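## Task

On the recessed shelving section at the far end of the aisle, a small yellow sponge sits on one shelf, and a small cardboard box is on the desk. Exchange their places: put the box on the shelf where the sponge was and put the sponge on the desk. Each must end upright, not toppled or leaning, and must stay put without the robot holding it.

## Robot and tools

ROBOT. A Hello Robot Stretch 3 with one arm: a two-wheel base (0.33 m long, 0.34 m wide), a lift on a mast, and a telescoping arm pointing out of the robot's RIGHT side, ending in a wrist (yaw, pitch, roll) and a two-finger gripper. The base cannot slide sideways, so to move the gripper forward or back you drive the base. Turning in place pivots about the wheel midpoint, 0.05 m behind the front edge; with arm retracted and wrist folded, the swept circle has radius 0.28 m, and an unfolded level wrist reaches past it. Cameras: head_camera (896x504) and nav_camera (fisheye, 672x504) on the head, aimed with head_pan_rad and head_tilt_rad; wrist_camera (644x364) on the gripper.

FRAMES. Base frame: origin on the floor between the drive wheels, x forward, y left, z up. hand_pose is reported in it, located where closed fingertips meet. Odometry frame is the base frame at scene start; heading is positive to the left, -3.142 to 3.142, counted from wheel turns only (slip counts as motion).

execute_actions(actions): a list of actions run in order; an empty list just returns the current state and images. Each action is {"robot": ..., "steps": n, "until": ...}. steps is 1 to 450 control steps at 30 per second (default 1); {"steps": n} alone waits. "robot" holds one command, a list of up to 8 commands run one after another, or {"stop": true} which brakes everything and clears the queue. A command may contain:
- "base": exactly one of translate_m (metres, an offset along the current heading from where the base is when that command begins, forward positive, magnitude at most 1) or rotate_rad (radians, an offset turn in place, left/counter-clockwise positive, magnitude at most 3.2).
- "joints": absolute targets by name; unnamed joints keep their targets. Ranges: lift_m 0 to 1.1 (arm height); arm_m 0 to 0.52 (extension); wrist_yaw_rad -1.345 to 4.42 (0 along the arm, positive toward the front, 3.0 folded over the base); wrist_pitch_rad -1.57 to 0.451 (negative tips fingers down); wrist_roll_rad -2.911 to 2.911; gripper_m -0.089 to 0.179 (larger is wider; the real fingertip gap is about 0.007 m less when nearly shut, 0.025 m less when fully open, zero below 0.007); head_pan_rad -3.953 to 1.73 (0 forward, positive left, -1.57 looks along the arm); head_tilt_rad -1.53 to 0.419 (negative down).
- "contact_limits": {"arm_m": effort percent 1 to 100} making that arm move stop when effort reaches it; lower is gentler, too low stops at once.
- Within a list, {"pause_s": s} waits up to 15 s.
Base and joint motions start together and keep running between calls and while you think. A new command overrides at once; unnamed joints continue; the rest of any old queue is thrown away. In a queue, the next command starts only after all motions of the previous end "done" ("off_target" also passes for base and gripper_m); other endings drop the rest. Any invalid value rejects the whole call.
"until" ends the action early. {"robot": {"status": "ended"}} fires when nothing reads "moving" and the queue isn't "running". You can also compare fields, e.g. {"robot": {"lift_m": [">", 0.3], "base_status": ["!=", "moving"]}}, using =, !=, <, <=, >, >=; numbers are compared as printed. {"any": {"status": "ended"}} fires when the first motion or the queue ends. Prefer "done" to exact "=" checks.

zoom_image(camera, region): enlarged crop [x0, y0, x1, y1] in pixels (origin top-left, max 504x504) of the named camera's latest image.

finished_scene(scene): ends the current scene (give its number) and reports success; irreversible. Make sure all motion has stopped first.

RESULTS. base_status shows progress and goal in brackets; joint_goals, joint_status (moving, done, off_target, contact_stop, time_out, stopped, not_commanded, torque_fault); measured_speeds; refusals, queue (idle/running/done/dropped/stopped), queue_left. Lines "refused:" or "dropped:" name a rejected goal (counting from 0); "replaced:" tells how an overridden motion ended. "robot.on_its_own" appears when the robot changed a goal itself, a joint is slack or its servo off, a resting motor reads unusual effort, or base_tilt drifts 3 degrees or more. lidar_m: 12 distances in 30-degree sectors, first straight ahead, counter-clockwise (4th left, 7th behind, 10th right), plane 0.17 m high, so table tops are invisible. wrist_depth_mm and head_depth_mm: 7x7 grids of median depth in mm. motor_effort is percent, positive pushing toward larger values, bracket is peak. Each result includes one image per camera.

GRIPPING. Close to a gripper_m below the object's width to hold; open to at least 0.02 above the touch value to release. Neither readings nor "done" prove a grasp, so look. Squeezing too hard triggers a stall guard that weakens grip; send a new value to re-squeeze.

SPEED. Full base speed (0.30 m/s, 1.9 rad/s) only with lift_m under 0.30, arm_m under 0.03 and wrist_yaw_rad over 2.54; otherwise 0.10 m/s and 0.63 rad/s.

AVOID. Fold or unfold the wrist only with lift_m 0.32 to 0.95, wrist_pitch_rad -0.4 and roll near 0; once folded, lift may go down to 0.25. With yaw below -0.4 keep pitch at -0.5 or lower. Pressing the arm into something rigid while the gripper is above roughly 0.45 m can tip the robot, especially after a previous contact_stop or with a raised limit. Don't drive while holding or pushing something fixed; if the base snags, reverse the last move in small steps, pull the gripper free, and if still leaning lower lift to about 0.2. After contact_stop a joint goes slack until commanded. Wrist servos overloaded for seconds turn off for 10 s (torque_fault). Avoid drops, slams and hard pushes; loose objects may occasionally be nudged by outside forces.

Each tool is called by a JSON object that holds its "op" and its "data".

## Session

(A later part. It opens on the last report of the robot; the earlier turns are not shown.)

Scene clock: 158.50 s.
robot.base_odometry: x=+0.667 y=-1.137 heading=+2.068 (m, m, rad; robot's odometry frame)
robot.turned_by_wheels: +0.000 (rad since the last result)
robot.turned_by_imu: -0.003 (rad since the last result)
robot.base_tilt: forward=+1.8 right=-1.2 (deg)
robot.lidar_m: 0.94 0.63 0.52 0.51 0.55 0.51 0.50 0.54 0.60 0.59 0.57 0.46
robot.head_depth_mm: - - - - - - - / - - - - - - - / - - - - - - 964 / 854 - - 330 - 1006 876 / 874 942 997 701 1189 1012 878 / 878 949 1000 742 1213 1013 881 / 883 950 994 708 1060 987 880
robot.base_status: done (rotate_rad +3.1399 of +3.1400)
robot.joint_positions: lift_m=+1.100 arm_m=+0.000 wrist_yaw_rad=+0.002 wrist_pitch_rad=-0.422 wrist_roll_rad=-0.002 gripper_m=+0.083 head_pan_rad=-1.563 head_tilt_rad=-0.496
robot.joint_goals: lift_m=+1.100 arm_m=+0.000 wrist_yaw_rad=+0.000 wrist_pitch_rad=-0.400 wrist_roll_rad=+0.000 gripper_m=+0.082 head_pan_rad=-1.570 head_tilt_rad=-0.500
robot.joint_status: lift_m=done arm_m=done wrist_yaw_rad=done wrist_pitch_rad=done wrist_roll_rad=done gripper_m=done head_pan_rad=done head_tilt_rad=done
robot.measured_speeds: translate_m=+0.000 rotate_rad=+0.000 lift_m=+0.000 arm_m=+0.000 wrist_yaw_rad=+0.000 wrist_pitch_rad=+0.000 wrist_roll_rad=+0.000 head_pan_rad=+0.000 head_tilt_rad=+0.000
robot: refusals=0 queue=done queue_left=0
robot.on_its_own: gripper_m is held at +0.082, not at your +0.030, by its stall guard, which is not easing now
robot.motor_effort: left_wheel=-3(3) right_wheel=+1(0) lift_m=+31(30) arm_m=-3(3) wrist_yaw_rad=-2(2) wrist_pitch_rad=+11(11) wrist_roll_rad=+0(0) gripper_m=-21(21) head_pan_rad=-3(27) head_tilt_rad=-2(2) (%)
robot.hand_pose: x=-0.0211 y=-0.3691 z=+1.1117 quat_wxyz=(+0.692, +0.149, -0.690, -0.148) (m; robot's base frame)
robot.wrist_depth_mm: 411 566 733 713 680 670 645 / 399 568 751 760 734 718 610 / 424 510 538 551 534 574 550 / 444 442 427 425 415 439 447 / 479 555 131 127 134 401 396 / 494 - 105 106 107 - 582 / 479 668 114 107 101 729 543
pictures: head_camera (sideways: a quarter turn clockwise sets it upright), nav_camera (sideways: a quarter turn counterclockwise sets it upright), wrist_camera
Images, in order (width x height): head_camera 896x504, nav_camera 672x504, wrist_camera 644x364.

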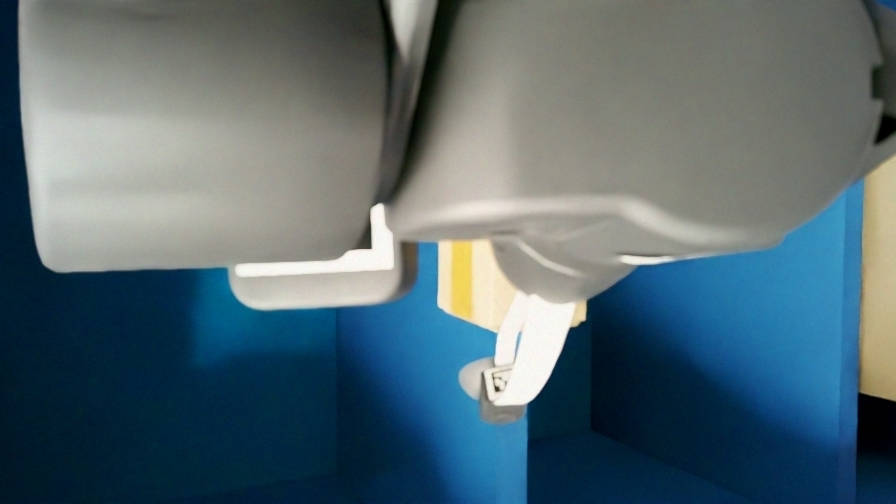

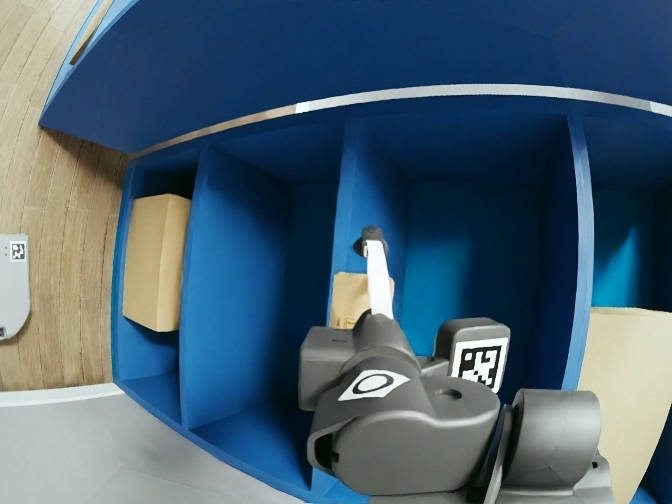

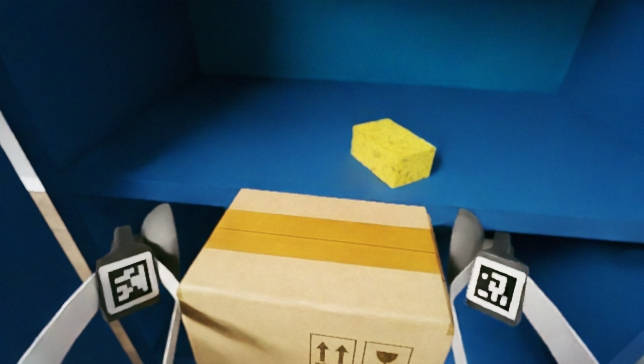

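{"op": "execute_actions", "data": {"actions": [{"robot":[{"base":{"translate_m":0.13},"joints":{"lift_m":1.04}},{"joints":{"arm_m":0.28}},{"joints":{"lift_m":1.0}}],"steps":450,"until":{"robot":{"status":"ended"}}}]}}

Scene clock: 167.37 s.
robot.base_odometry: x=+0.605 y=-1.022 heading=+2.068 (m, m, rad; robot's odometry frame)
robot.turned_by_wheels: +0.000 (rad since the last result)
robot.turned_by_imu: -0.001 (rad since the last result)
robot.base_tilt: forward=+2.0 right=-1.1 (deg)
robot.lidar_m: 1.19 0.84 0.54 0.50 0.53 0.64 0.63 0.68 0.61 0.60 0.40 0.34
robot.head_depth_mm: 873 937 - 622 1178 998 866 / 876 944 - 640 1186 1002 870 / 880 940 - 629 1195 1003 872 / 884 950 998 - 1201 1003 898 / 888 956 1011 641 1208 1009 903 / 882 939 952 703 965 954 881 / 692 690 688 651 702 779 836
robot.base_status: done (translate_m +0.1300 of +0.1300)
robot.joint_positions: lift_m=+1.000 arm_m=+0.280 wrist_yaw_rad=+0.000 wrist_pitch_rad=-0.422 wrist_roll_rad=-0.002 gripper_m=+0.083 head_pan_rad=-1.563 head_tilt_rad=-0.496
robot.joint_goals: lift_m=+1.000 arm_m=+0.280 wrist_yaw_rad=+0.000 wrist_pitch_rad=-0.400 wrist_roll_rad=+0.000 gripper_m=+0.082 head_pan_rad=-1.570 head_tilt_rad=-0.500
robot.joint_status: lift_m=done arm_m=done wrist_yaw_rad=done wrist_pitch_rad=done wrist_roll_rad=done gripper_m=done head_pan_rad=done head_tilt_rad=done
robot.measured_speeds: translate_m=+0.000 rotate_rad=+0.000 lift_m=+0.000 arm_m=+0.000 wrist_yaw_rad=+0.000 wrist_pitch_rad=+0.000 wrist_roll_rad=+0.000 head_pan_rad=+0.000 head_tilt_rad=+0.000
robot: refusals=0 queue=done queue_left=0
robot.on_its_own: gripper_m is held at +0.082, not at your +0.030, by its stall guard, which is not easing now
robot.motor_effort: left_wheel=-3(4) right_wheel=+0(4) lift_m=+24(31) arm_m=+4(6) wrist_yaw_rad=-1(2) wrist_pitch_rad=+11(11) wrist_roll_rad=+0(0) gripper_m=-20(21) head_pan_rad=-4(4) head_tilt_rad=-2(2) (%)
robot.hand_pose: x=-0.0214 y=-0.6486 z=+1.0120 quat_wxyz=(+0.692, +0.148, -0.691, -0.148) (m; robot's base frame)
robot.wrist_depth_mm: 234 317 472 476 461 444 435 / 237 323 451 458 471 463 454 / 240 298 319 325 329 336 339 / 233 245 249 251 255 257 259 / 198 205 132 127 134 217 201 / 173 - 105 106 107 - 175 / - 145 114 107 101 151 152
pictures: head_camera (sideways: a quarter turn clockwise sets it upright), nav_camera (sideways: a quarter turn counterclockwise sets it upright), wrist_camera
Images, in order (width x height): head_camera 896x504, nav_camera 672x504, wrist_camera 644x364.

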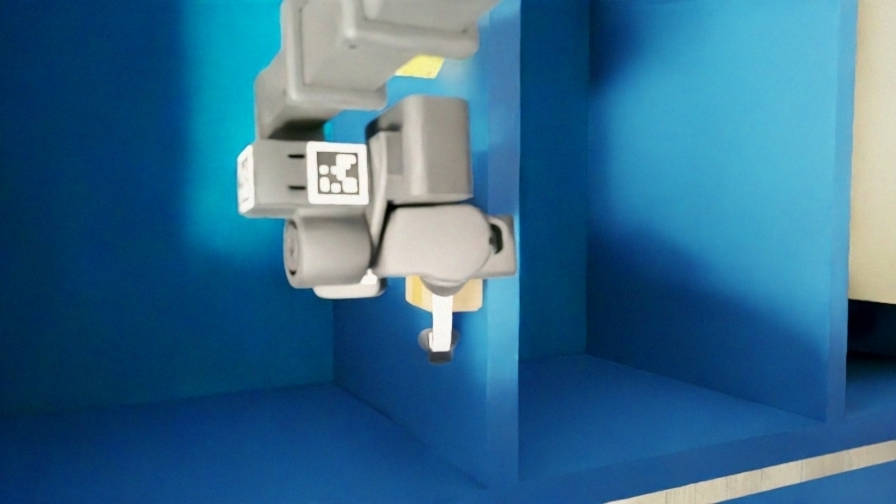

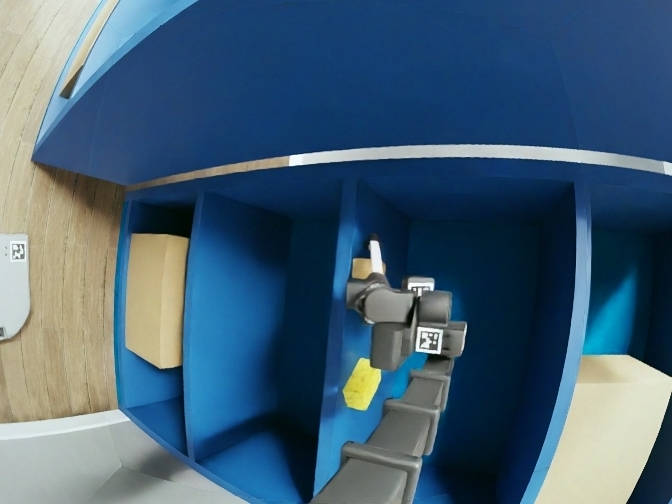

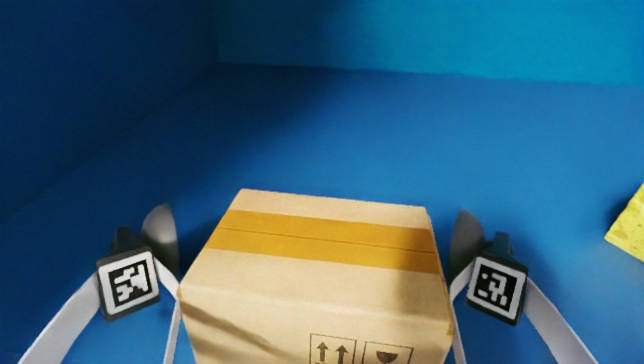

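{"op": "execute_actions", "data": {"actions": [{"robot":[{"joints":{"lift_m":0.991}},{"joints":{"gripper_m":0.16}},{"joints":{"lift_m":1.0,"arm_m":0.12}},{"base":{"translate_m":-0.21},"joints":{"arm_m":0.1}}],"steps":450,"until":{"robot":{"status":"ended"}}}]}}

Scene clock: 176.63 s.
robot.base_odometry: x=+0.705 y=-1.207 heading=+2.068 (m, m, rad; robot's odometry frame)
robot.turned_by_wheels: +0.000 (rad since the last result)
robot.turned_by_imu: -0.004 (rad since the last result)
robot.base_tilt: forward=+1.9 right=-0.9 (deg)
robot.lidar_m: 0.87 0.68 0.53 0.52 0.54 0.43 0.42 0.46 0.59 0.58 0.62 0.53
robot.head_depth_mm: 851 917 978 - - - 848 / 856 917 977 - - - 848 / 859 922 977 - - - 849 / 864 926 985 704 - 980 853 / 865 933 987 700 1180 1012 878 / 872 938 992 704 1186 1014 880 / 873 940 996 626 1194 1014 881
robot.base_status: done (translate_m -0.2100 of -0.2100)
robot.joint_positions: lift_m=+1.000 arm_m=+0.100 wrist_yaw_rad=+0.000 wrist_pitch_rad=-0.412 wrist_roll_rad=-0.002 gripper_m=+0.160 head_pan_rad=-1.563 head_tilt_rad=-0.496
robot.joint_goals: lift_m=+1.000 arm_m=+0.100 wrist_yaw_rad=+0.000 wrist_pitch_rad=-0.400 wrist_roll_rad=+0.000 gripper_m=+0.160 head_pan_rad=-1.570 head_tilt_rad=-0.500
robot.joint_status: lift_m=done arm_m=done wrist_yaw_rad=done wrist_pitch_rad=done wrist_roll_rad=done gripper_m=done head_pan_rad=done head_tilt_rad=done
robot.measured_speeds: translate_m=+0.000 rotate_rad=+0.000 lift_m=+0.000 arm_m=+0.000 wrist_yaw_rad=+0.000 wrist_pitch_rad=+0.000 wrist_roll_rad=+0.000 head_pan_rad=+0.000 head_tilt_rad=+0.000
robot: refusals=0 queue=done queue_left=0
robot.motor_effort: left_wheel=-2(6) right_wheel=+1(1) lift_m=+30(31) arm_m=-4(5) wrist_yaw_rad=-1(1) wrist_pitch_rad=+6(11) wrist_roll_rad=+0(0) gripper_m=+0(81) head_pan_rad=-3(4) head_tilt_rad=-2(2) (%)
robot.hand_pose: x=-0.0214 y=-0.4704 z=+1.0139 quat_wxyz=(+0.693, +0.145, -0.691, -0.145) (m; robot's base frame)
robot.wrist_depth_mm: 475 631 620 612 589 584 542 / 435 454 469 445 494 506 469 / 257 290 329 288 322 348 354 / 288 277 274 269 262 266 268 / 503 786 850 859 828 260 260 / 472 697 721 737 725 - 484 / 561 624 620 619 631 618 460
pictures: head_camera (sideways: a quarter turn clockwise sets it upright), nav_camera (sideways: a quarter turn counterclockwise sets it upright), wrist_camera
Images, in order (width x height): head_camera 896x504, nav_camera 672x504, wrist_camera 644x364.

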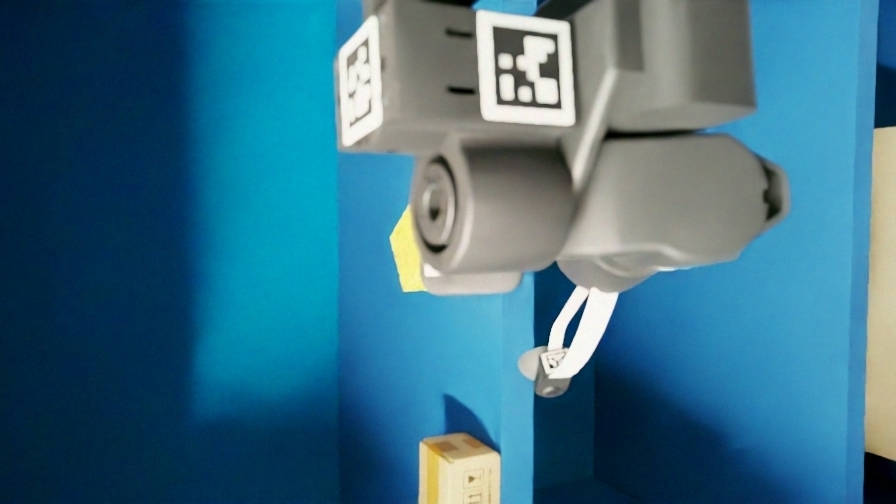

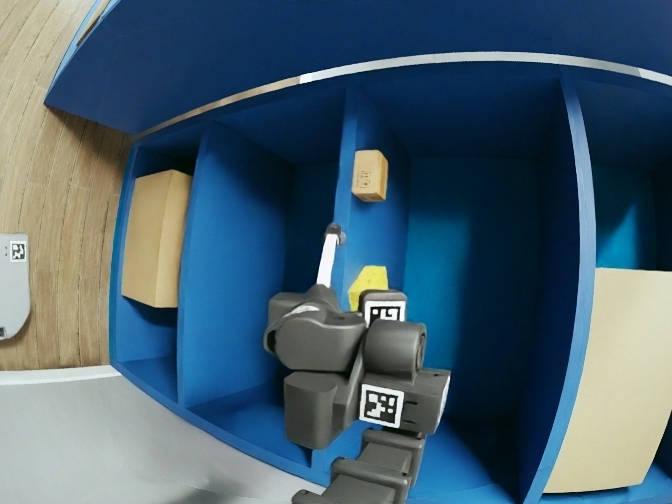

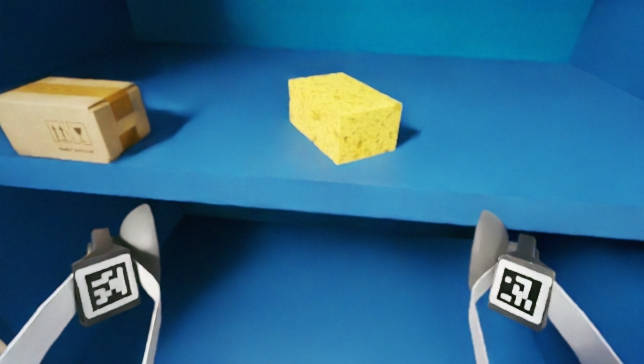

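{"op": "execute_actions", "data": {"actions": [{"robot":[{"base":{"translate_m":-0.02},"joints":{"lift_m":1.01,"arm_m":0.24}},{"joints":{"lift_m":0.992}}],"steps":450,"until":{"robot":{"status":"ended"}}}]}}

Scene clock: 181.20 s.
robot.base_odometry: x=+0.715 y=-1.224 heading=+2.068 (m, m, rad; robot's odometry frame)
robot.turned_by_wheels: +0.000 (rad since the last result)
robot.turned_by_imu: -0.001 (rad since the last result)
robot.base_tilt: forward=+1.9 right=-1.0 (deg)
robot.lidar_m: 0.86 0.70 0.53 0.52 0.52 0.41 0.40 0.44 0.66 0.58 0.63 0.55
robot.head_depth_mm: 853 914 964 623 1165 999 845 / 852 917 960 - 1177 1001 849 / 858 922 - - 1180 1003 850 / 862 922 981 - 1188 1004 850 / 864 932 985 700 1190 1006 854 / 868 934 989 704 1192 1012 878 / 871 938 993 639 1196 1015 882
robot.base_status: done (translate_m -0.0200 of -0.0200)
robot.joint_positions: lift_m=+0.992 arm_m=+0.240 wrist_yaw_rad=+0.000 wrist_pitch_rad=-0.412 wrist_roll_rad=-0.002 gripper_m=+0.160 head_pan_rad=-1.563 head_tilt_rad=-0.496
robot.joint_goals: lift_m=+0.992 arm_m=+0.240 wrist_yaw_rad=+0.000 wrist_pitch_rad=-0.400 wrist_roll_rad=+0.000 gripper_m=+0.160 head_pan_rad=-1.570 head_tilt_rad=-0.500
robot.joint_status: lift_m=done arm_m=done wrist_yaw_rad=done wrist_pitch_rad=done wrist_roll_rad=done gripper_m=done head_pan_rad=done head_tilt_rad=done
robot.measured_speeds: translate_m=+0.000 rotate_rad=+0.000 lift_m=+0.000 arm_m=+0.000 wrist_yaw_rad=+0.000 wrist_pitch_rad=+0.000 wrist_roll_rad=+0.000 head_pan_rad=+0.000 head_tilt_rad=+0.000
robot: refusals=0 queue=done queue_left=0
robot.motor_effort: left_wheel=-2(6) right_wheel=+1(1) lift_m=+23(31) arm_m=+4(4) wrist_yaw_rad=-1(0) wrist_pitch_rad=+6(6) wrist_roll_rad=+1(0) gripper_m=+0(0) head_pan_rad=-4(3) head_tilt_rad=-1(1) (%)
robot.hand_pose: x=-0.0214 y=-0.6098 z=+1.0062 quat_wxyz=(+0.693, +0.145, -0.691, -0.145) (m; robot's base frame)
robot.wrist_depth_mm: 478 503 494 480 472 461 449 / 425 435 446 455 464 475 454 / 302 306 313 214 320 326 335 / 234 235 229 163 235 248 252 / 191 199 194 146 177 210 204 / - 160 164 160 168 - 170 / 155 147 145 142 143 145 146
pictures: head_camera (sideways: a quarter turn clockwise sets it upright), nav_camera (sideways: a quarter turn counterclockwise sets it upright), wrist_camera
Images, in order (width x height): head_camera 896x504, nav_camera 672x504, wrist_camera 644x364.

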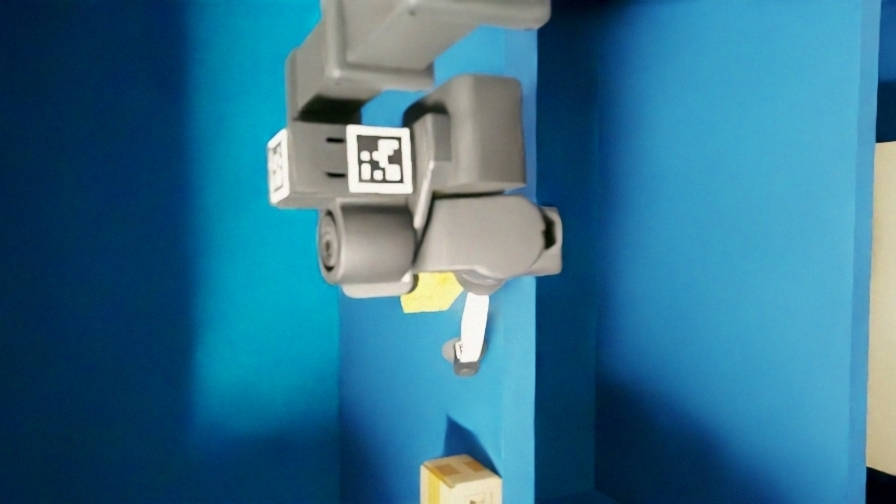

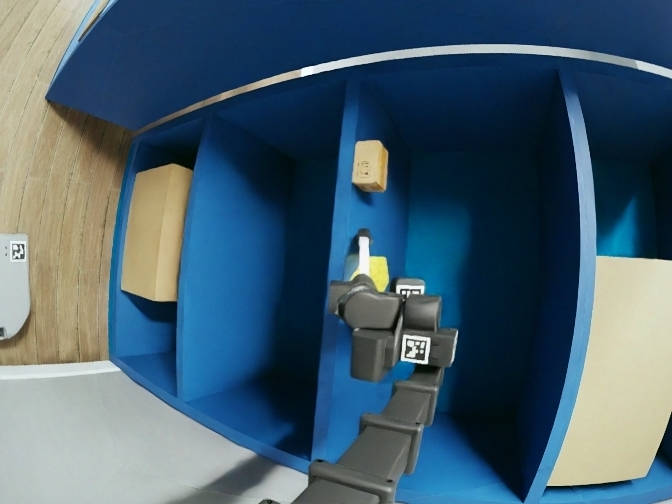

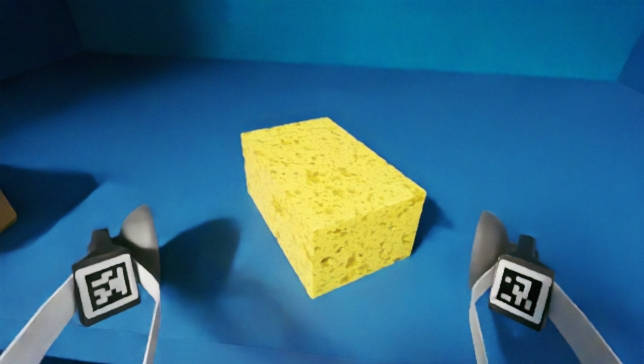

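{"op": "execute_actions", "data": {"actions": [{"robot":[{"joints":{"lift_m":1.0,"arm_m":0.2}},{"base":{"translate_m":-0.075},"joints":{"wrist_yaw_rad":0.4}},{"joints":{"arm_m":0.275,"lift_m":0.99}}],"steps":450,"until":{"robot":{"status":"ended"}}}]}}

Scene clock: 187.20 s.
robot.base_odometry: x=+0.750 y=-1.290 heading=+2.068 (m, m, rad; robot's odometry frame)
robot.turned_by_wheels: +0.000 (rad since the last result)
robot.turned_by_imu: -0.002 (rad since the last result)
robot.base_tilt: forward=+2.0 right=-1.1 (deg)
robot.lidar_m: 0.66 0.75 0.54 0.53 0.42 0.33 0.33 0.36 0.53 0.57 0.62 0.62
robot.head_depth_mm: 840 904 956 - 1075 996 847 / 847 910 942 625 1164 1002 848 / 852 914 - - 1170 1003 851 / 851 917 971 - 1184 1005 852 / 855 922 980 631 1185 1007 855 / 860 925 979 682 1189 1012 857 / 864 931 984 728 1197 1015 862
robot.base_status: done (translate_m -0.0750 of -0.0750)
robot.joint_positions: lift_m=+0.990 arm_m=+0.275 wrist_yaw_rad=+0.400 wrist_pitch_rad=-0.409 wrist_roll_rad=-0.003 gripper_m=+0.160 head_pan_rad=-1.563 head_tilt_rad=-0.496
robot.joint_goals: lift_m=+0.990 arm_m=+0.275 wrist_yaw_rad=+0.400 wrist_pitch_rad=-0.400 wrist_roll_rad=+0.000 gripper_m=+0.160 head_pan_rad=-1.570 head_tilt_rad=-0.500
robot.joint_status: lift_m=done arm_m=done wrist_yaw_rad=done wrist_pitch_rad=done wrist_roll_rad=done gripper_m=done head_pan_rad=done head_tilt_rad=done
robot.measured_speeds: translate_m=+0.000 rotate_rad=+0.000 lift_m=+0.000 arm_m=+0.000 wrist_yaw_rad=+0.000 wrist_pitch_rad=+0.000 wrist_roll_rad=+0.000 head_pan_rad=+0.000 head_tilt_rad=+0.000
robot: refusals=0 queue=done queue_left=0
robot.motor_effort: left_wheel=-2(6) right_wheel=+0(1) lift_m=+21(31) arm_m=+6(6) wrist_yaw_rad=+1(5) wrist_pitch_rad=+4(6) wrist_roll_rad=+1(1) gripper_m=+1(0) head_pan_rad=-3(3) head_tilt_rad=-2(1) (%)
robot.hand_pose: x=+0.0662 y=-0.6275 z=+1.0050 quat_wxyz=(+0.708, +0.278, -0.649, -0.003) (m; robot's base frame)
robot.wrist_depth_mm: 385 472 577 521 453 398 355 / 385 439 439 455 461 421 380 / 207 303 313 318 321 329 335 / 209 233 239 170 172 246 253 / 196 198 194 136 132 208 201 / 435 159 163 130 130 - 168 / 519 555 141 138 142 143 145
pictures: head_camera (sideways: a quarter turn clockwise sets it upright), nav_camera (sideways: a quarter turn counterclockwise sets it upright), wrist_camera
Images, in order (width x height): head_camera 896x504, nav_camera 672x504, wrist_camera 644x364.

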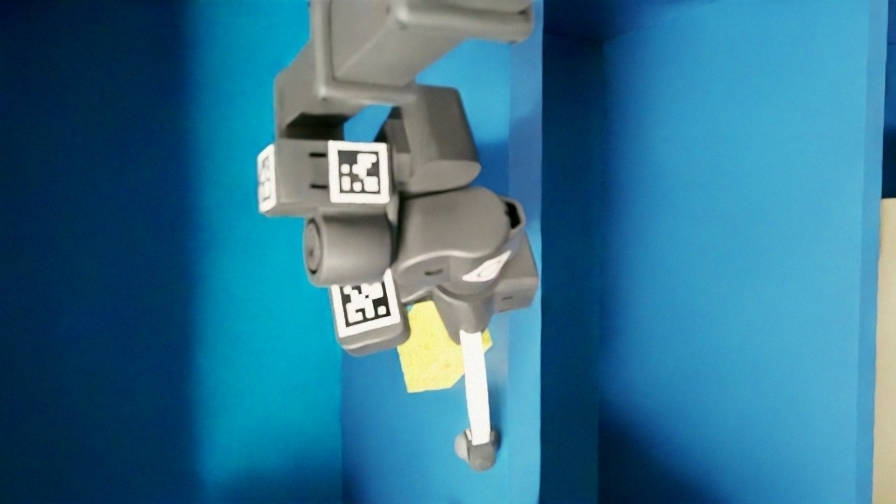

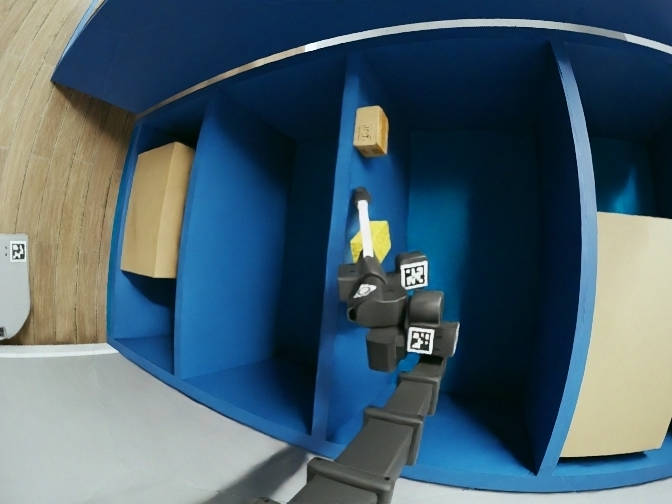

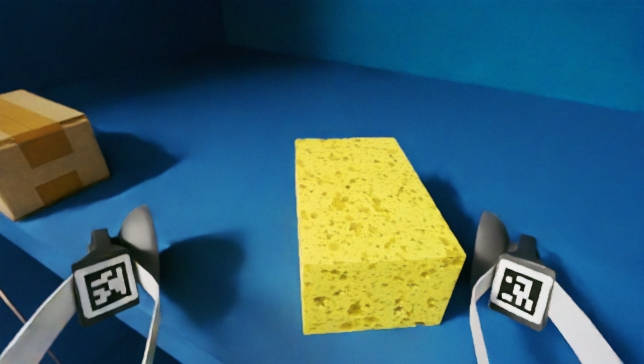

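{"op": "execute_actions", "data": {"actions": [{"robot":[{"base":{"translate_m":-0.025},"joints":{"arm_m":0.3,"lift_m":0.985}},{"joints":{"gripper_m":0.02}},{"pause_s":0.3},{"joints":{"lift_m":1.04}},{"joints":{"arm_m":0}}],"steps":450,"until":{"robot":{"status":"ended"}}}]}}

Scene clock: 196.83 s.
robot.base_odometry: x=+0.762 y=-1.312 heading=+2.068 (m, m, rad; robot's odometry frame)
robot.turned_by_wheels: +0.000 (rad since the last result)
robot.turned_by_imu: -0.003 (rad since the last result)
robot.base_tilt: forward=+1.9 right=-1.0 (deg)
robot.lidar_m: 0.65 0.77 0.54 0.53 0.39 0.31 0.30 0.33 0.49 0.57 0.61 0.65
robot.head_depth_mm: 842 903 952 - - - - / 842 907 956 793 - - - / 846 911 961 775 - - - / 852 917 965 777 - - - / 853 919 973 780 - - 834 / 856 922 977 744 335 325 855 / 863 927 982 709 379 957 862
robot.base_status: done (translate_m -0.0250 of -0.0250)
robot.joint_positions: lift_m=+1.040 arm_m=+0.000 wrist_yaw_rad=+0.400 wrist_pitch_rad=-0.414 wrist_roll_rad=-0.004 gripper_m=+0.027 head_pan_rad=-1.563 head_tilt_rad=-0.496
robot.joint_goals: lift_m=+1.040 arm_m=+0.000 wrist_yaw_rad=+0.400 wrist_pitch_rad=-0.400 wrist_roll_rad=+0.000 gripper_m=+0.026 head_pan_rad=-1.570 head_tilt_rad=-0.500
robot.joint_status: lift_m=done arm_m=done wrist_yaw_rad=done wrist_pitch_rad=done wrist_roll_rad=done gripper_m=done head_pan_rad=done head_tilt_rad=done
robot.measured_speeds: translate_m=+0.000 rotate_rad=+0.000 lift_m=+0.000 arm_m=+0.000 wrist_yaw_rad=+0.000 wrist_pitch_rad=+0.000 wrist_roll_rad=+0.000 head_pan_rad=+0.000 head_tilt_rad=+0.000
robot: refusals=0 queue=done queue_left=0
robot.on_its_own: gripper_m is held at +0.026, not at your +0.020, by its stall guard, which is not easing now
robot.motor_effort: left_wheel=-3(5) right_wheel=+1(4) lift_m=+30(32) arm_m=-4(8) wrist_yaw_rad=+0(12) wrist_pitch_rad=+7(12) wrist_roll_rad=+2(2) gripper_m=-20(98) head_pan_rad=-4(3) head_tilt_rad=-2(1) (%)
robot.hand_pose: x=+0.0661 y=-0.3525 z=+1.0535 quat_wxyz=(+0.709, +0.280, -0.648, -0.005) (m; robot's base frame)
robot.wrist_depth_mm: 476 525 692 785 694 621 560 / 498 544 471 627 631 630 583 / 513 596 483 426 434 447 463 / 526 660 728 169 366 336 343 / 558 703 135 135 885 823 300 / 591 727 114 115 121 794 664 / 614 855 927 126 645 695 609
pictures: head_camera (sideways: a quarter turn clockwise sets it upright), nav_camera (sideways: a quarter turn counterclockwise sets it upright), wrist_camera
Images, in order (width x height): head_camera 896x504, nav_camera 672x504, wrist_camera 644x364.

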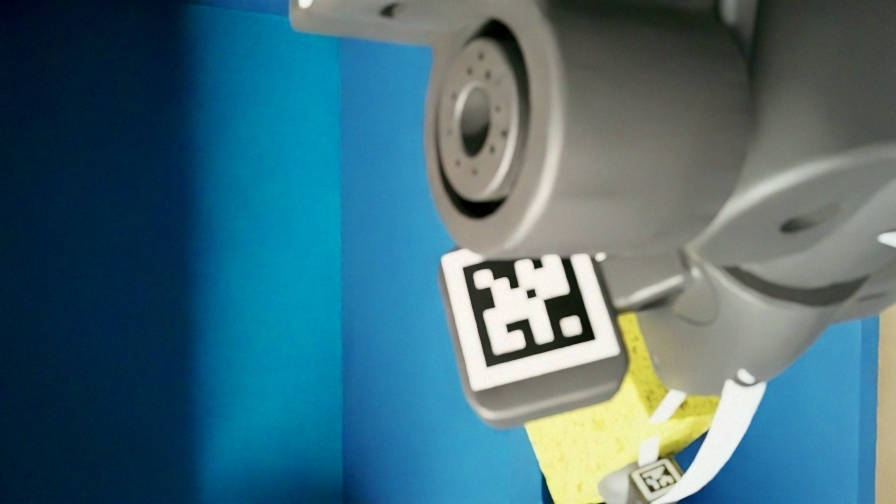

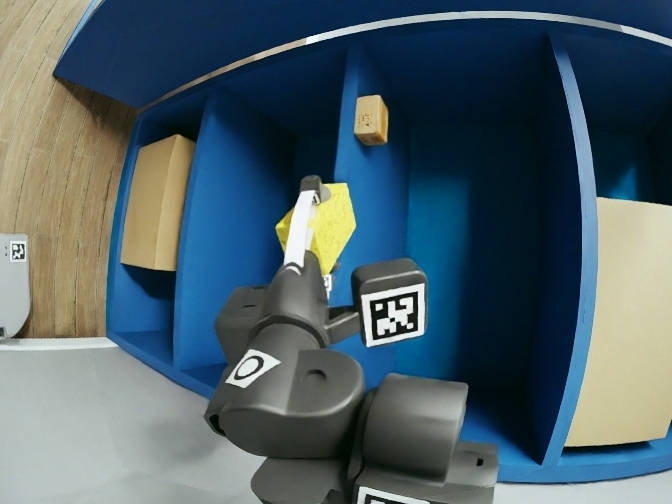

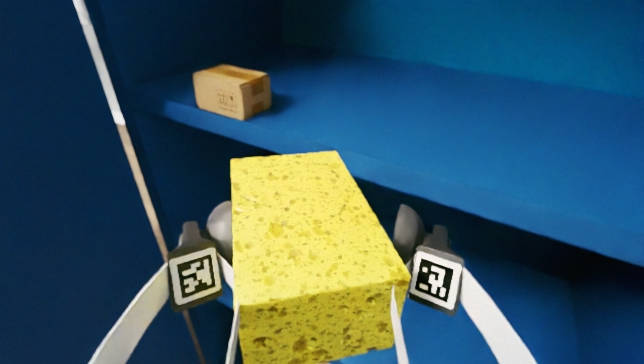

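{"op": "execute_actions", "data": {"actions": [{"robot":[{"base":{"translate_m":0.08},"joints":{"wrist_yaw_rad":1.5}},{"joints":{"lift_m":0.85}},{"joints":{"wrist_yaw_rad":2.6,"head_pan_rad":0,"head_tilt_rad":-0.6}},{"joints":{"lift_m":0.29}},{"base":{"rotate_rad":0.45}},{"base":{"translate_m":0.36}},{"base":{"rotate_rad":-0.49}}],"steps":450,"until":{"robot":{"status":"ended"}}},{"steps":200,"until":{"robot":{"status":"ended"}}}]}}

Scene clock: 217.27 s.
robot.base_odometry: x=+0.432 y=-1.032 heading=+2.028 (m, m, rad; robot's odometry frame)
robot.turned_by_wheels: -0.040 (rad since the last result)
robot.turned_by_imu: -0.042 (rad since the last result)
robot.base_tilt: forward=+1.9 right=-0.9 (deg)
robot.lidar_m: 1.00 0.41 0.37 0.35 0.35 0.51 0.69 0.73 0.78 0.77 0.39 0.58
robot.head_depth_mm: 1001 1045 1163 1281 1158 1140 1106 / 3564 3977 3513 2378 1741 1529 1307 / 3598 - 3525 2486 1927 1568 1325 / 3613 - 3580 2469 1919 1576 1324 / 3633 3959 3564 2510 1926 1576 1333 / 3664 - 3558 2416 1753 1496 1315 / 3574 1077 1175 1284 1129 1125 1071
robot.base_status: done (rotate_rad -0.4899 of -0.4900)
robot.joint_positions: lift_m=+0.290 arm_m=+0.000 wrist_yaw_rad=+2.599 wrist_pitch_rad=-0.414 wrist_roll_rad=-0.003 gripper_m=+0.027 head_pan_rad=-0.007 head_tilt_rad=-0.593
robot.joint_goals: lift_m=+0.290 arm_m=+0.000 wrist_yaw_rad=+2.600 wrist_pitch_rad=-0.400 wrist_roll_rad=+0.000 gripper_m=+0.026 head_pan_rad=+0.000 head_tilt_rad=-0.600
robot.joint_status: lift_m=done arm_m=done wrist_yaw_rad=done wrist_pitch_rad=done wrist_roll_rad=done gripper_m=done head_pan_rad=done head_tilt_rad=done
robot.measured_speeds: translate_m=+0.000 rotate_rad=+0.000 lift_m=+0.000 arm_m=+0.000 wrist_yaw_rad=+0.000 wrist_pitch_rad=+0.000 wrist_roll_rad=+0.000 head_pan_rad=+0.000 head_tilt_rad=+0.000
robot: refusals=0 queue=done queue_left=0
robot.on_its_own: gripper_m is held at +0.026, not at your +0.020, by its stall guard, which is not easing now
robot.motor_effort: left_wheel=+2(8) right_wheel=-3(5) lift_m=+23(30) arm_m=-5(5) wrist_yaw_rad=+1(6) wrist_pitch_rad=+7(7) wrist_roll_rad=+1(1) gripper_m=-20(20) head_pan_rad=+4(48) head_tilt_rad=-3(11) (%)
robot.hand_pose: x=+0.0948 y=+0.0473 z=+0.3037 quat_wxyz=(+0.326, +0.704, -0.044, +0.629) (m; robot's base frame)
robot.wrist_depth_mm: 619 659 612 388 759 610 703 / 581 706 730 426 819 641 763 / 465 725 741 466 769 716 910 / 429 600 558 168 657 731 780 / 383 490 135 135 625 629 635 / 408 441 114 115 120 520 525 / - - 116 125 434 452 453
pictures: head_camera (sideways: a quarter turn clockwise sets it upright), nav_camera (sideways: a quarter turn counterclockwise sets it upright), wrist_camera
Images, in order (width x height): head_camera 896x504, nav_camera 672x504, wrist_camera 644x364.

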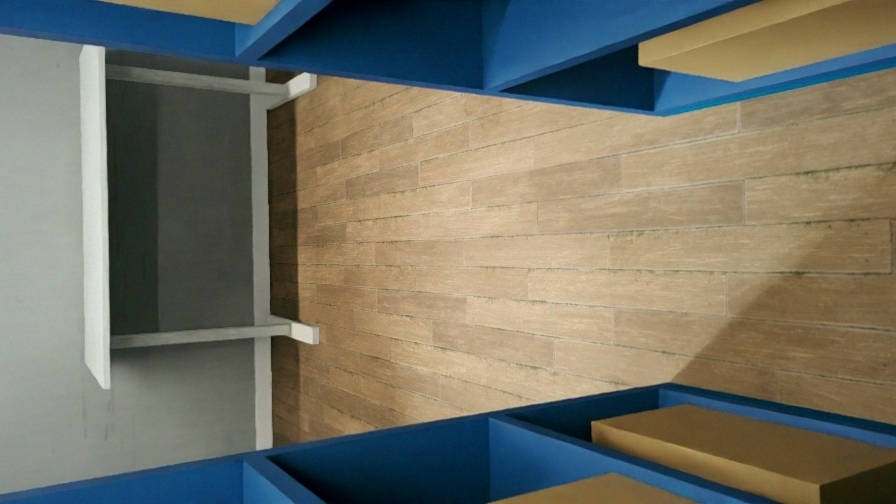

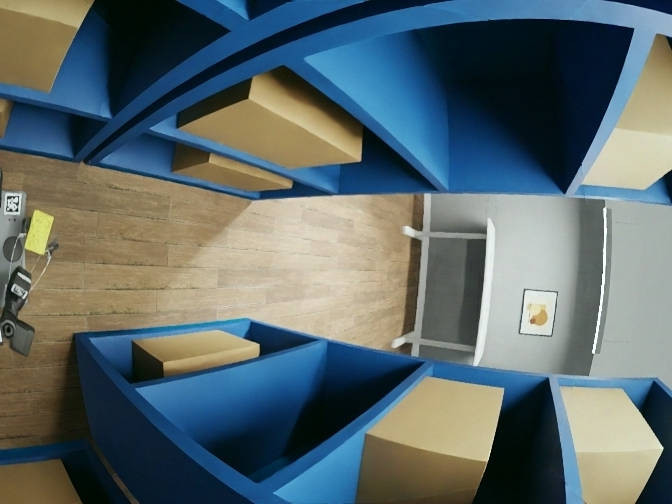

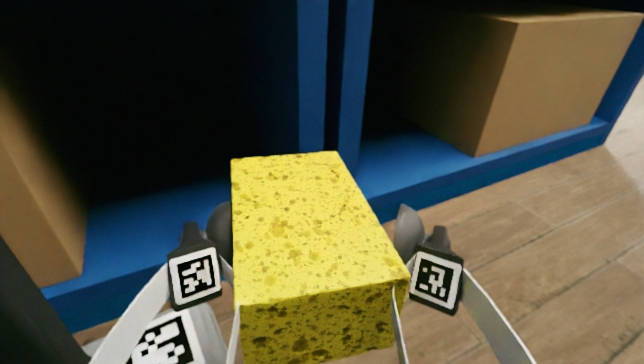

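{"op": "execute_actions", "data": {"actions": [{"robot":{"base":{"translate_m":0.8}},"steps":450,"until":{"robot":{"status":"ended"}}}]}}

Scene clock: 223.23 s.
robot.base_odometry: x=+0.079 y=-0.314 heading=+2.028 (m, m, rad; robot's odometry frame)
robot.turned_by_wheels: +0.000 (rad since the last result)
robot.turned_by_imu: +0.005 (rad since the last result)
robot.base_tilt: forward=+1.8 right=-1.0 (deg)
robot.lidar_m: 2.83 0.35 0.27 0.27 0.29 0.56 1.45 0.61 0.39 0.38 0.49 2.93
robot.head_depth_mm: 2875 3144 3299 2468 1913 1566 1323 / 2882 3190 3377 2488 1923 1564 1319 / 2885 3213 3348 2480 1919 1575 1325 / 2879 3209 3347 2482 1931 1567 1326 / 2888 3137 3353 2502 1923 1573 1331 / 2896 3185 3348 2506 1937 1579 1333 / 2914 3218 3377 2505 1950 1581 1331
robot.base_status: done (translate_m +0.8000 of +0.8000)
robot.joint_positions: lift_m=+0.290 arm_m=+0.000 wrist_yaw_rad=+2.599 wrist_pitch_rad=-0.414 wrist_roll_rad=-0.003 gripper_m=+0.027 head_pan_rad=-0.007 head_tilt_rad=-0.594
robot.joint_goals: lift_m=+0.290 arm_m=+0.000 wrist_yaw_rad=+2.600 wrist_pitch_rad=-0.400 wrist_roll_rad=+0.000 gripper_m=+0.026 head_pan_rad=+0.000 head_tilt_rad=-0.600
robot.joint_status: lift_m=done arm_m=done wrist_yaw_rad=done wrist_pitch_rad=done wrist_roll_rad=done gripper_m=done head_pan_rad=done head_tilt_rad=done
robot.measured_speeds: translate_m=+0.000 rotate_rad=+0.000 lift_m=+0.000 arm_m=+0.000 wrist_yaw_rad=+0.000 wrist_pitch_rad=+0.000 wrist_roll_rad=+0.000 head_pan_rad=+0.000 head_tilt_rad=+0.000
robot: refusals=0 queue=done queue_left=0
robot.on_its_own: gripper_m is held at +0.026, not at your +0.020, by its stall guard, which is not easing now
robot.motor_effort: left_wheel=+1(9) right_wheel=-2(4) lift_m=+23(24) arm_m=-4(4) wrist_yaw_rad=+1(1) wrist_pitch_rad=+7(7) wrist_roll_rad=+1(1) gripper_m=-20(20) head_pan_rad=+3(4) head_tilt_rad=-2(2) (%)
robot.hand_pose: x=+0.0948 y=+0.0473 z=+0.3036 quat_wxyz=(+0.326, +0.704, -0.044, +0.629) (m; robot's base frame)
robot.wrist_depth_mm: 415 428 445 488 398 - - / 264 288 316 364 438 - - / 276 304 345 398 490 - - / 294 326 348 170 561 782 777 / 319 358 135 134 552 628 629 / 347 383 114 115 120 527 527 / - - 117 126 441 450 456
pictures: head_camera (sideways: a quarter turn clockwise sets it upright), nav_camera (sideways: a quarter turn counterclockwise sets it upright), wrist_camera
Images, in order (width x height): head_camera 896x504, nav_camera 672x504, wrist_camera 644x364.

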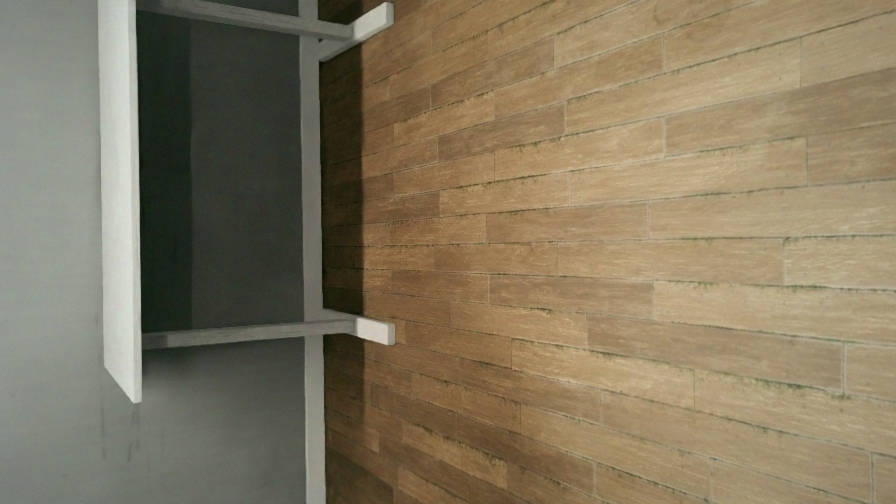

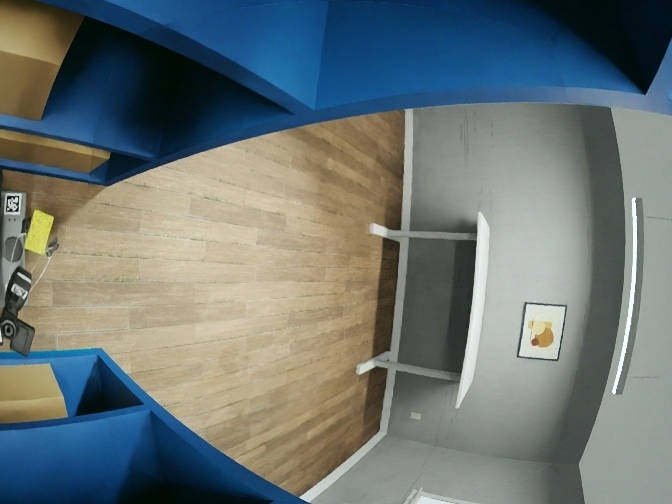

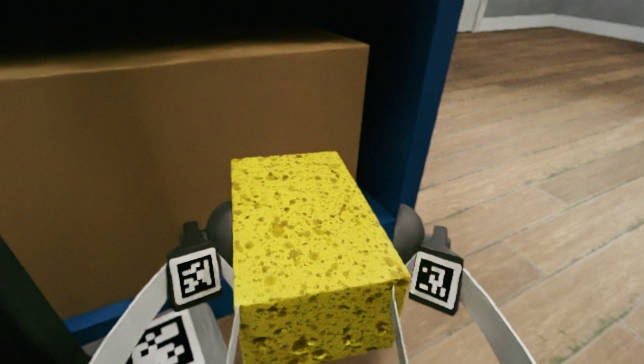

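{"op": "execute_actions", "data": {"actions": [{"robot":[{"base":{"rotate_rad":-0.04}},{"base":{"translate_m":0.6}},{"base":{"translate_m":0.95}},{"base":{"rotate_rad":1.57}},{"joints":{"lift_m":0.9,"head_pan_rad":-1.57}},{"joints":{"wrist_yaw_rad":1.5,"lift_m":1.03}},{"joints":{"wrist_yaw_rad":0}}],"steps":450,"until":{"robot":{"status":"ended"}}},{"steps":300,"until":{"robot":{"status":"ended"}}}]}}

Scene clock: 246.33 s.
robot.base_odometry: x=-0.549 y=+1.103 heading=-2.725 (m, m, rad; robot's odometry frame)
robot.turned_by_wheels: +1.530 (rad since the last result)
robot.turned_by_imu: +1.518 (rad since the last result)
robot.base_tilt: forward=+1.8 right=-1.2 (deg)
robot.lidar_m: 1.71 1.83 1.20 1.18 1.25 2.05 2.00 2.10 1.57 1.29 1.80 1.77
robot.head_depth_mm: 1514 1516 1095 - - - - / 1505 1521 1099 - - - - / 1511 1535 1104 - - - - / 1494 1545 1111 - - - 1298 / 1506 1559 1119 1963 1758 1573 1326 / 1500 1571 1125 1923 1875 1577 1330 / 1493 1589 1130 2008 1941 1581 1337
robot.base_status: done (rotate_rad +1.5699 of +1.5700)
robot.joint_positions: lift_m=+1.030 arm_m=+0.000 wrist_yaw_rad=+0.002 wrist_pitch_rad=-0.414 wrist_roll_rad=-0.003 gripper_m=+0.027 head_pan_rad=-1.563 head_tilt_rad=-0.594
robot.joint_goals: lift_m=+1.030 arm_m=+0.000 wrist_yaw_rad=+0.000 wrist_pitch_rad=-0.400 wrist_roll_rad=+0.000 gripper_m=+0.026 head_pan_rad=-1.570 head_tilt_rad=-0.600
robot.joint_status: lift_m=done arm_m=done wrist_yaw_rad=done wrist_pitch_rad=done wrist_roll_rad=done gripper_m=done head_pan_rad=done head_tilt_rad=done
robot.measured_speeds: translate_m=+0.000 rotate_rad=+0.000 lift_m=+0.000 arm_m=+0.000 wrist_yaw_rad=+0.000 wrist_pitch_rad=+0.000 wrist_roll_rad=+0.000 head_pan_rad=+0.000 head_tilt_rad=+0.000
robot: refusals=0 queue=done queue_left=0
robot.on_its_own: gripper_m is held at +0.026, not at your +0.020, by its stall guard, which is not easing now
robot.motor_effort: left_wheel=-3(9) right_wheel=+1(7) lift_m=+30(32) arm_m=-3(4) wrist_yaw_rad=-2(2) wrist_pitch_rad=+7(7) wrist_roll_rad=+1(1) gripper_m=-20(19) head_pan_rad=-3(47) head_tilt_rad=-2(2) (%)
robot.hand_pose: x=-0.0211 y=-0.3701 z=+1.0433 quat_wxyz=(+0.694, +0.147, -0.690, -0.145) (m; robot's base frame)
robot.wrist_depth_mm: - - - - - - - / - - 780 771 740 778 768 / - - - - - - - / - - - 170 - - - / - - 136 135 - - - / - - 114 115 120 - - / - - - 126 - - -
pictures: head_camera (sideways: a quarter turn clockwise sets it upright), nav_camera (sideways: a quarter turn counterclockwise sets it upright), wrist_camera
Images, in order (width x height): head_camera 896x504, nav_camera 672x504, wrist_camera 644x364.

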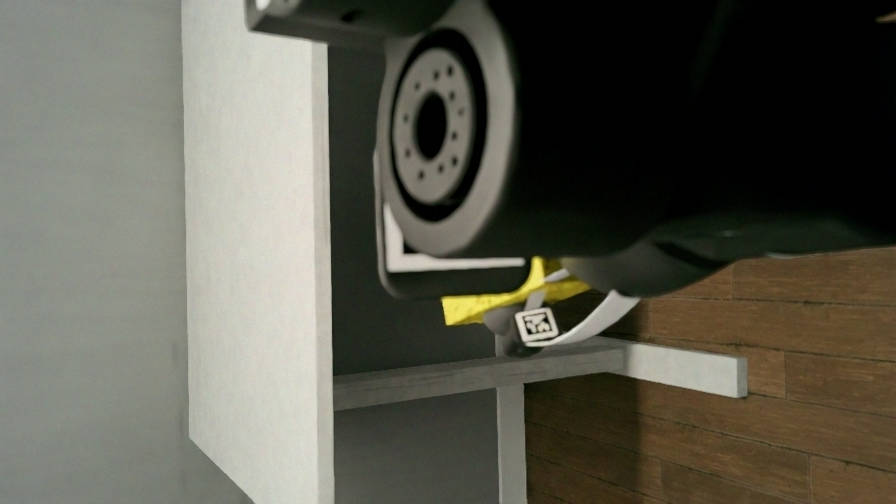

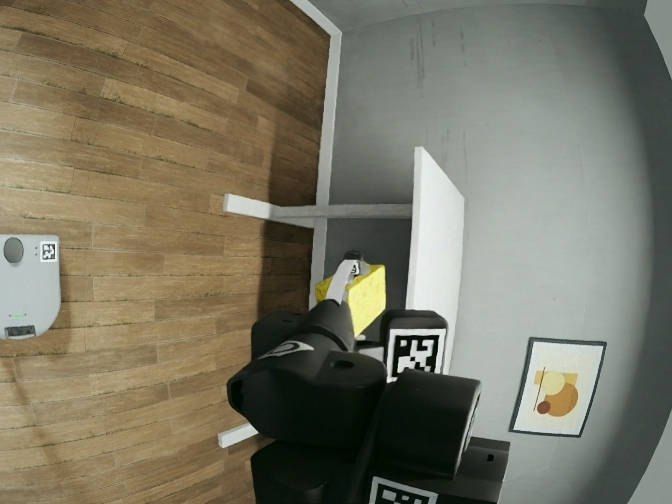

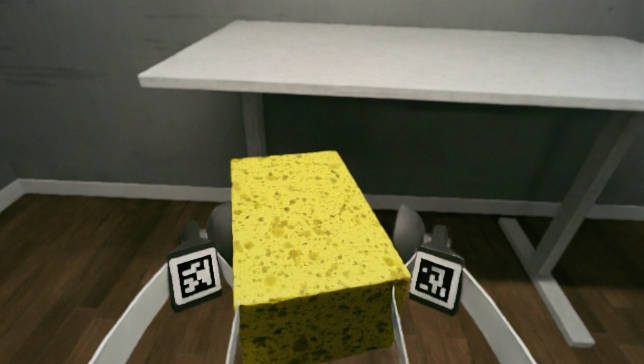

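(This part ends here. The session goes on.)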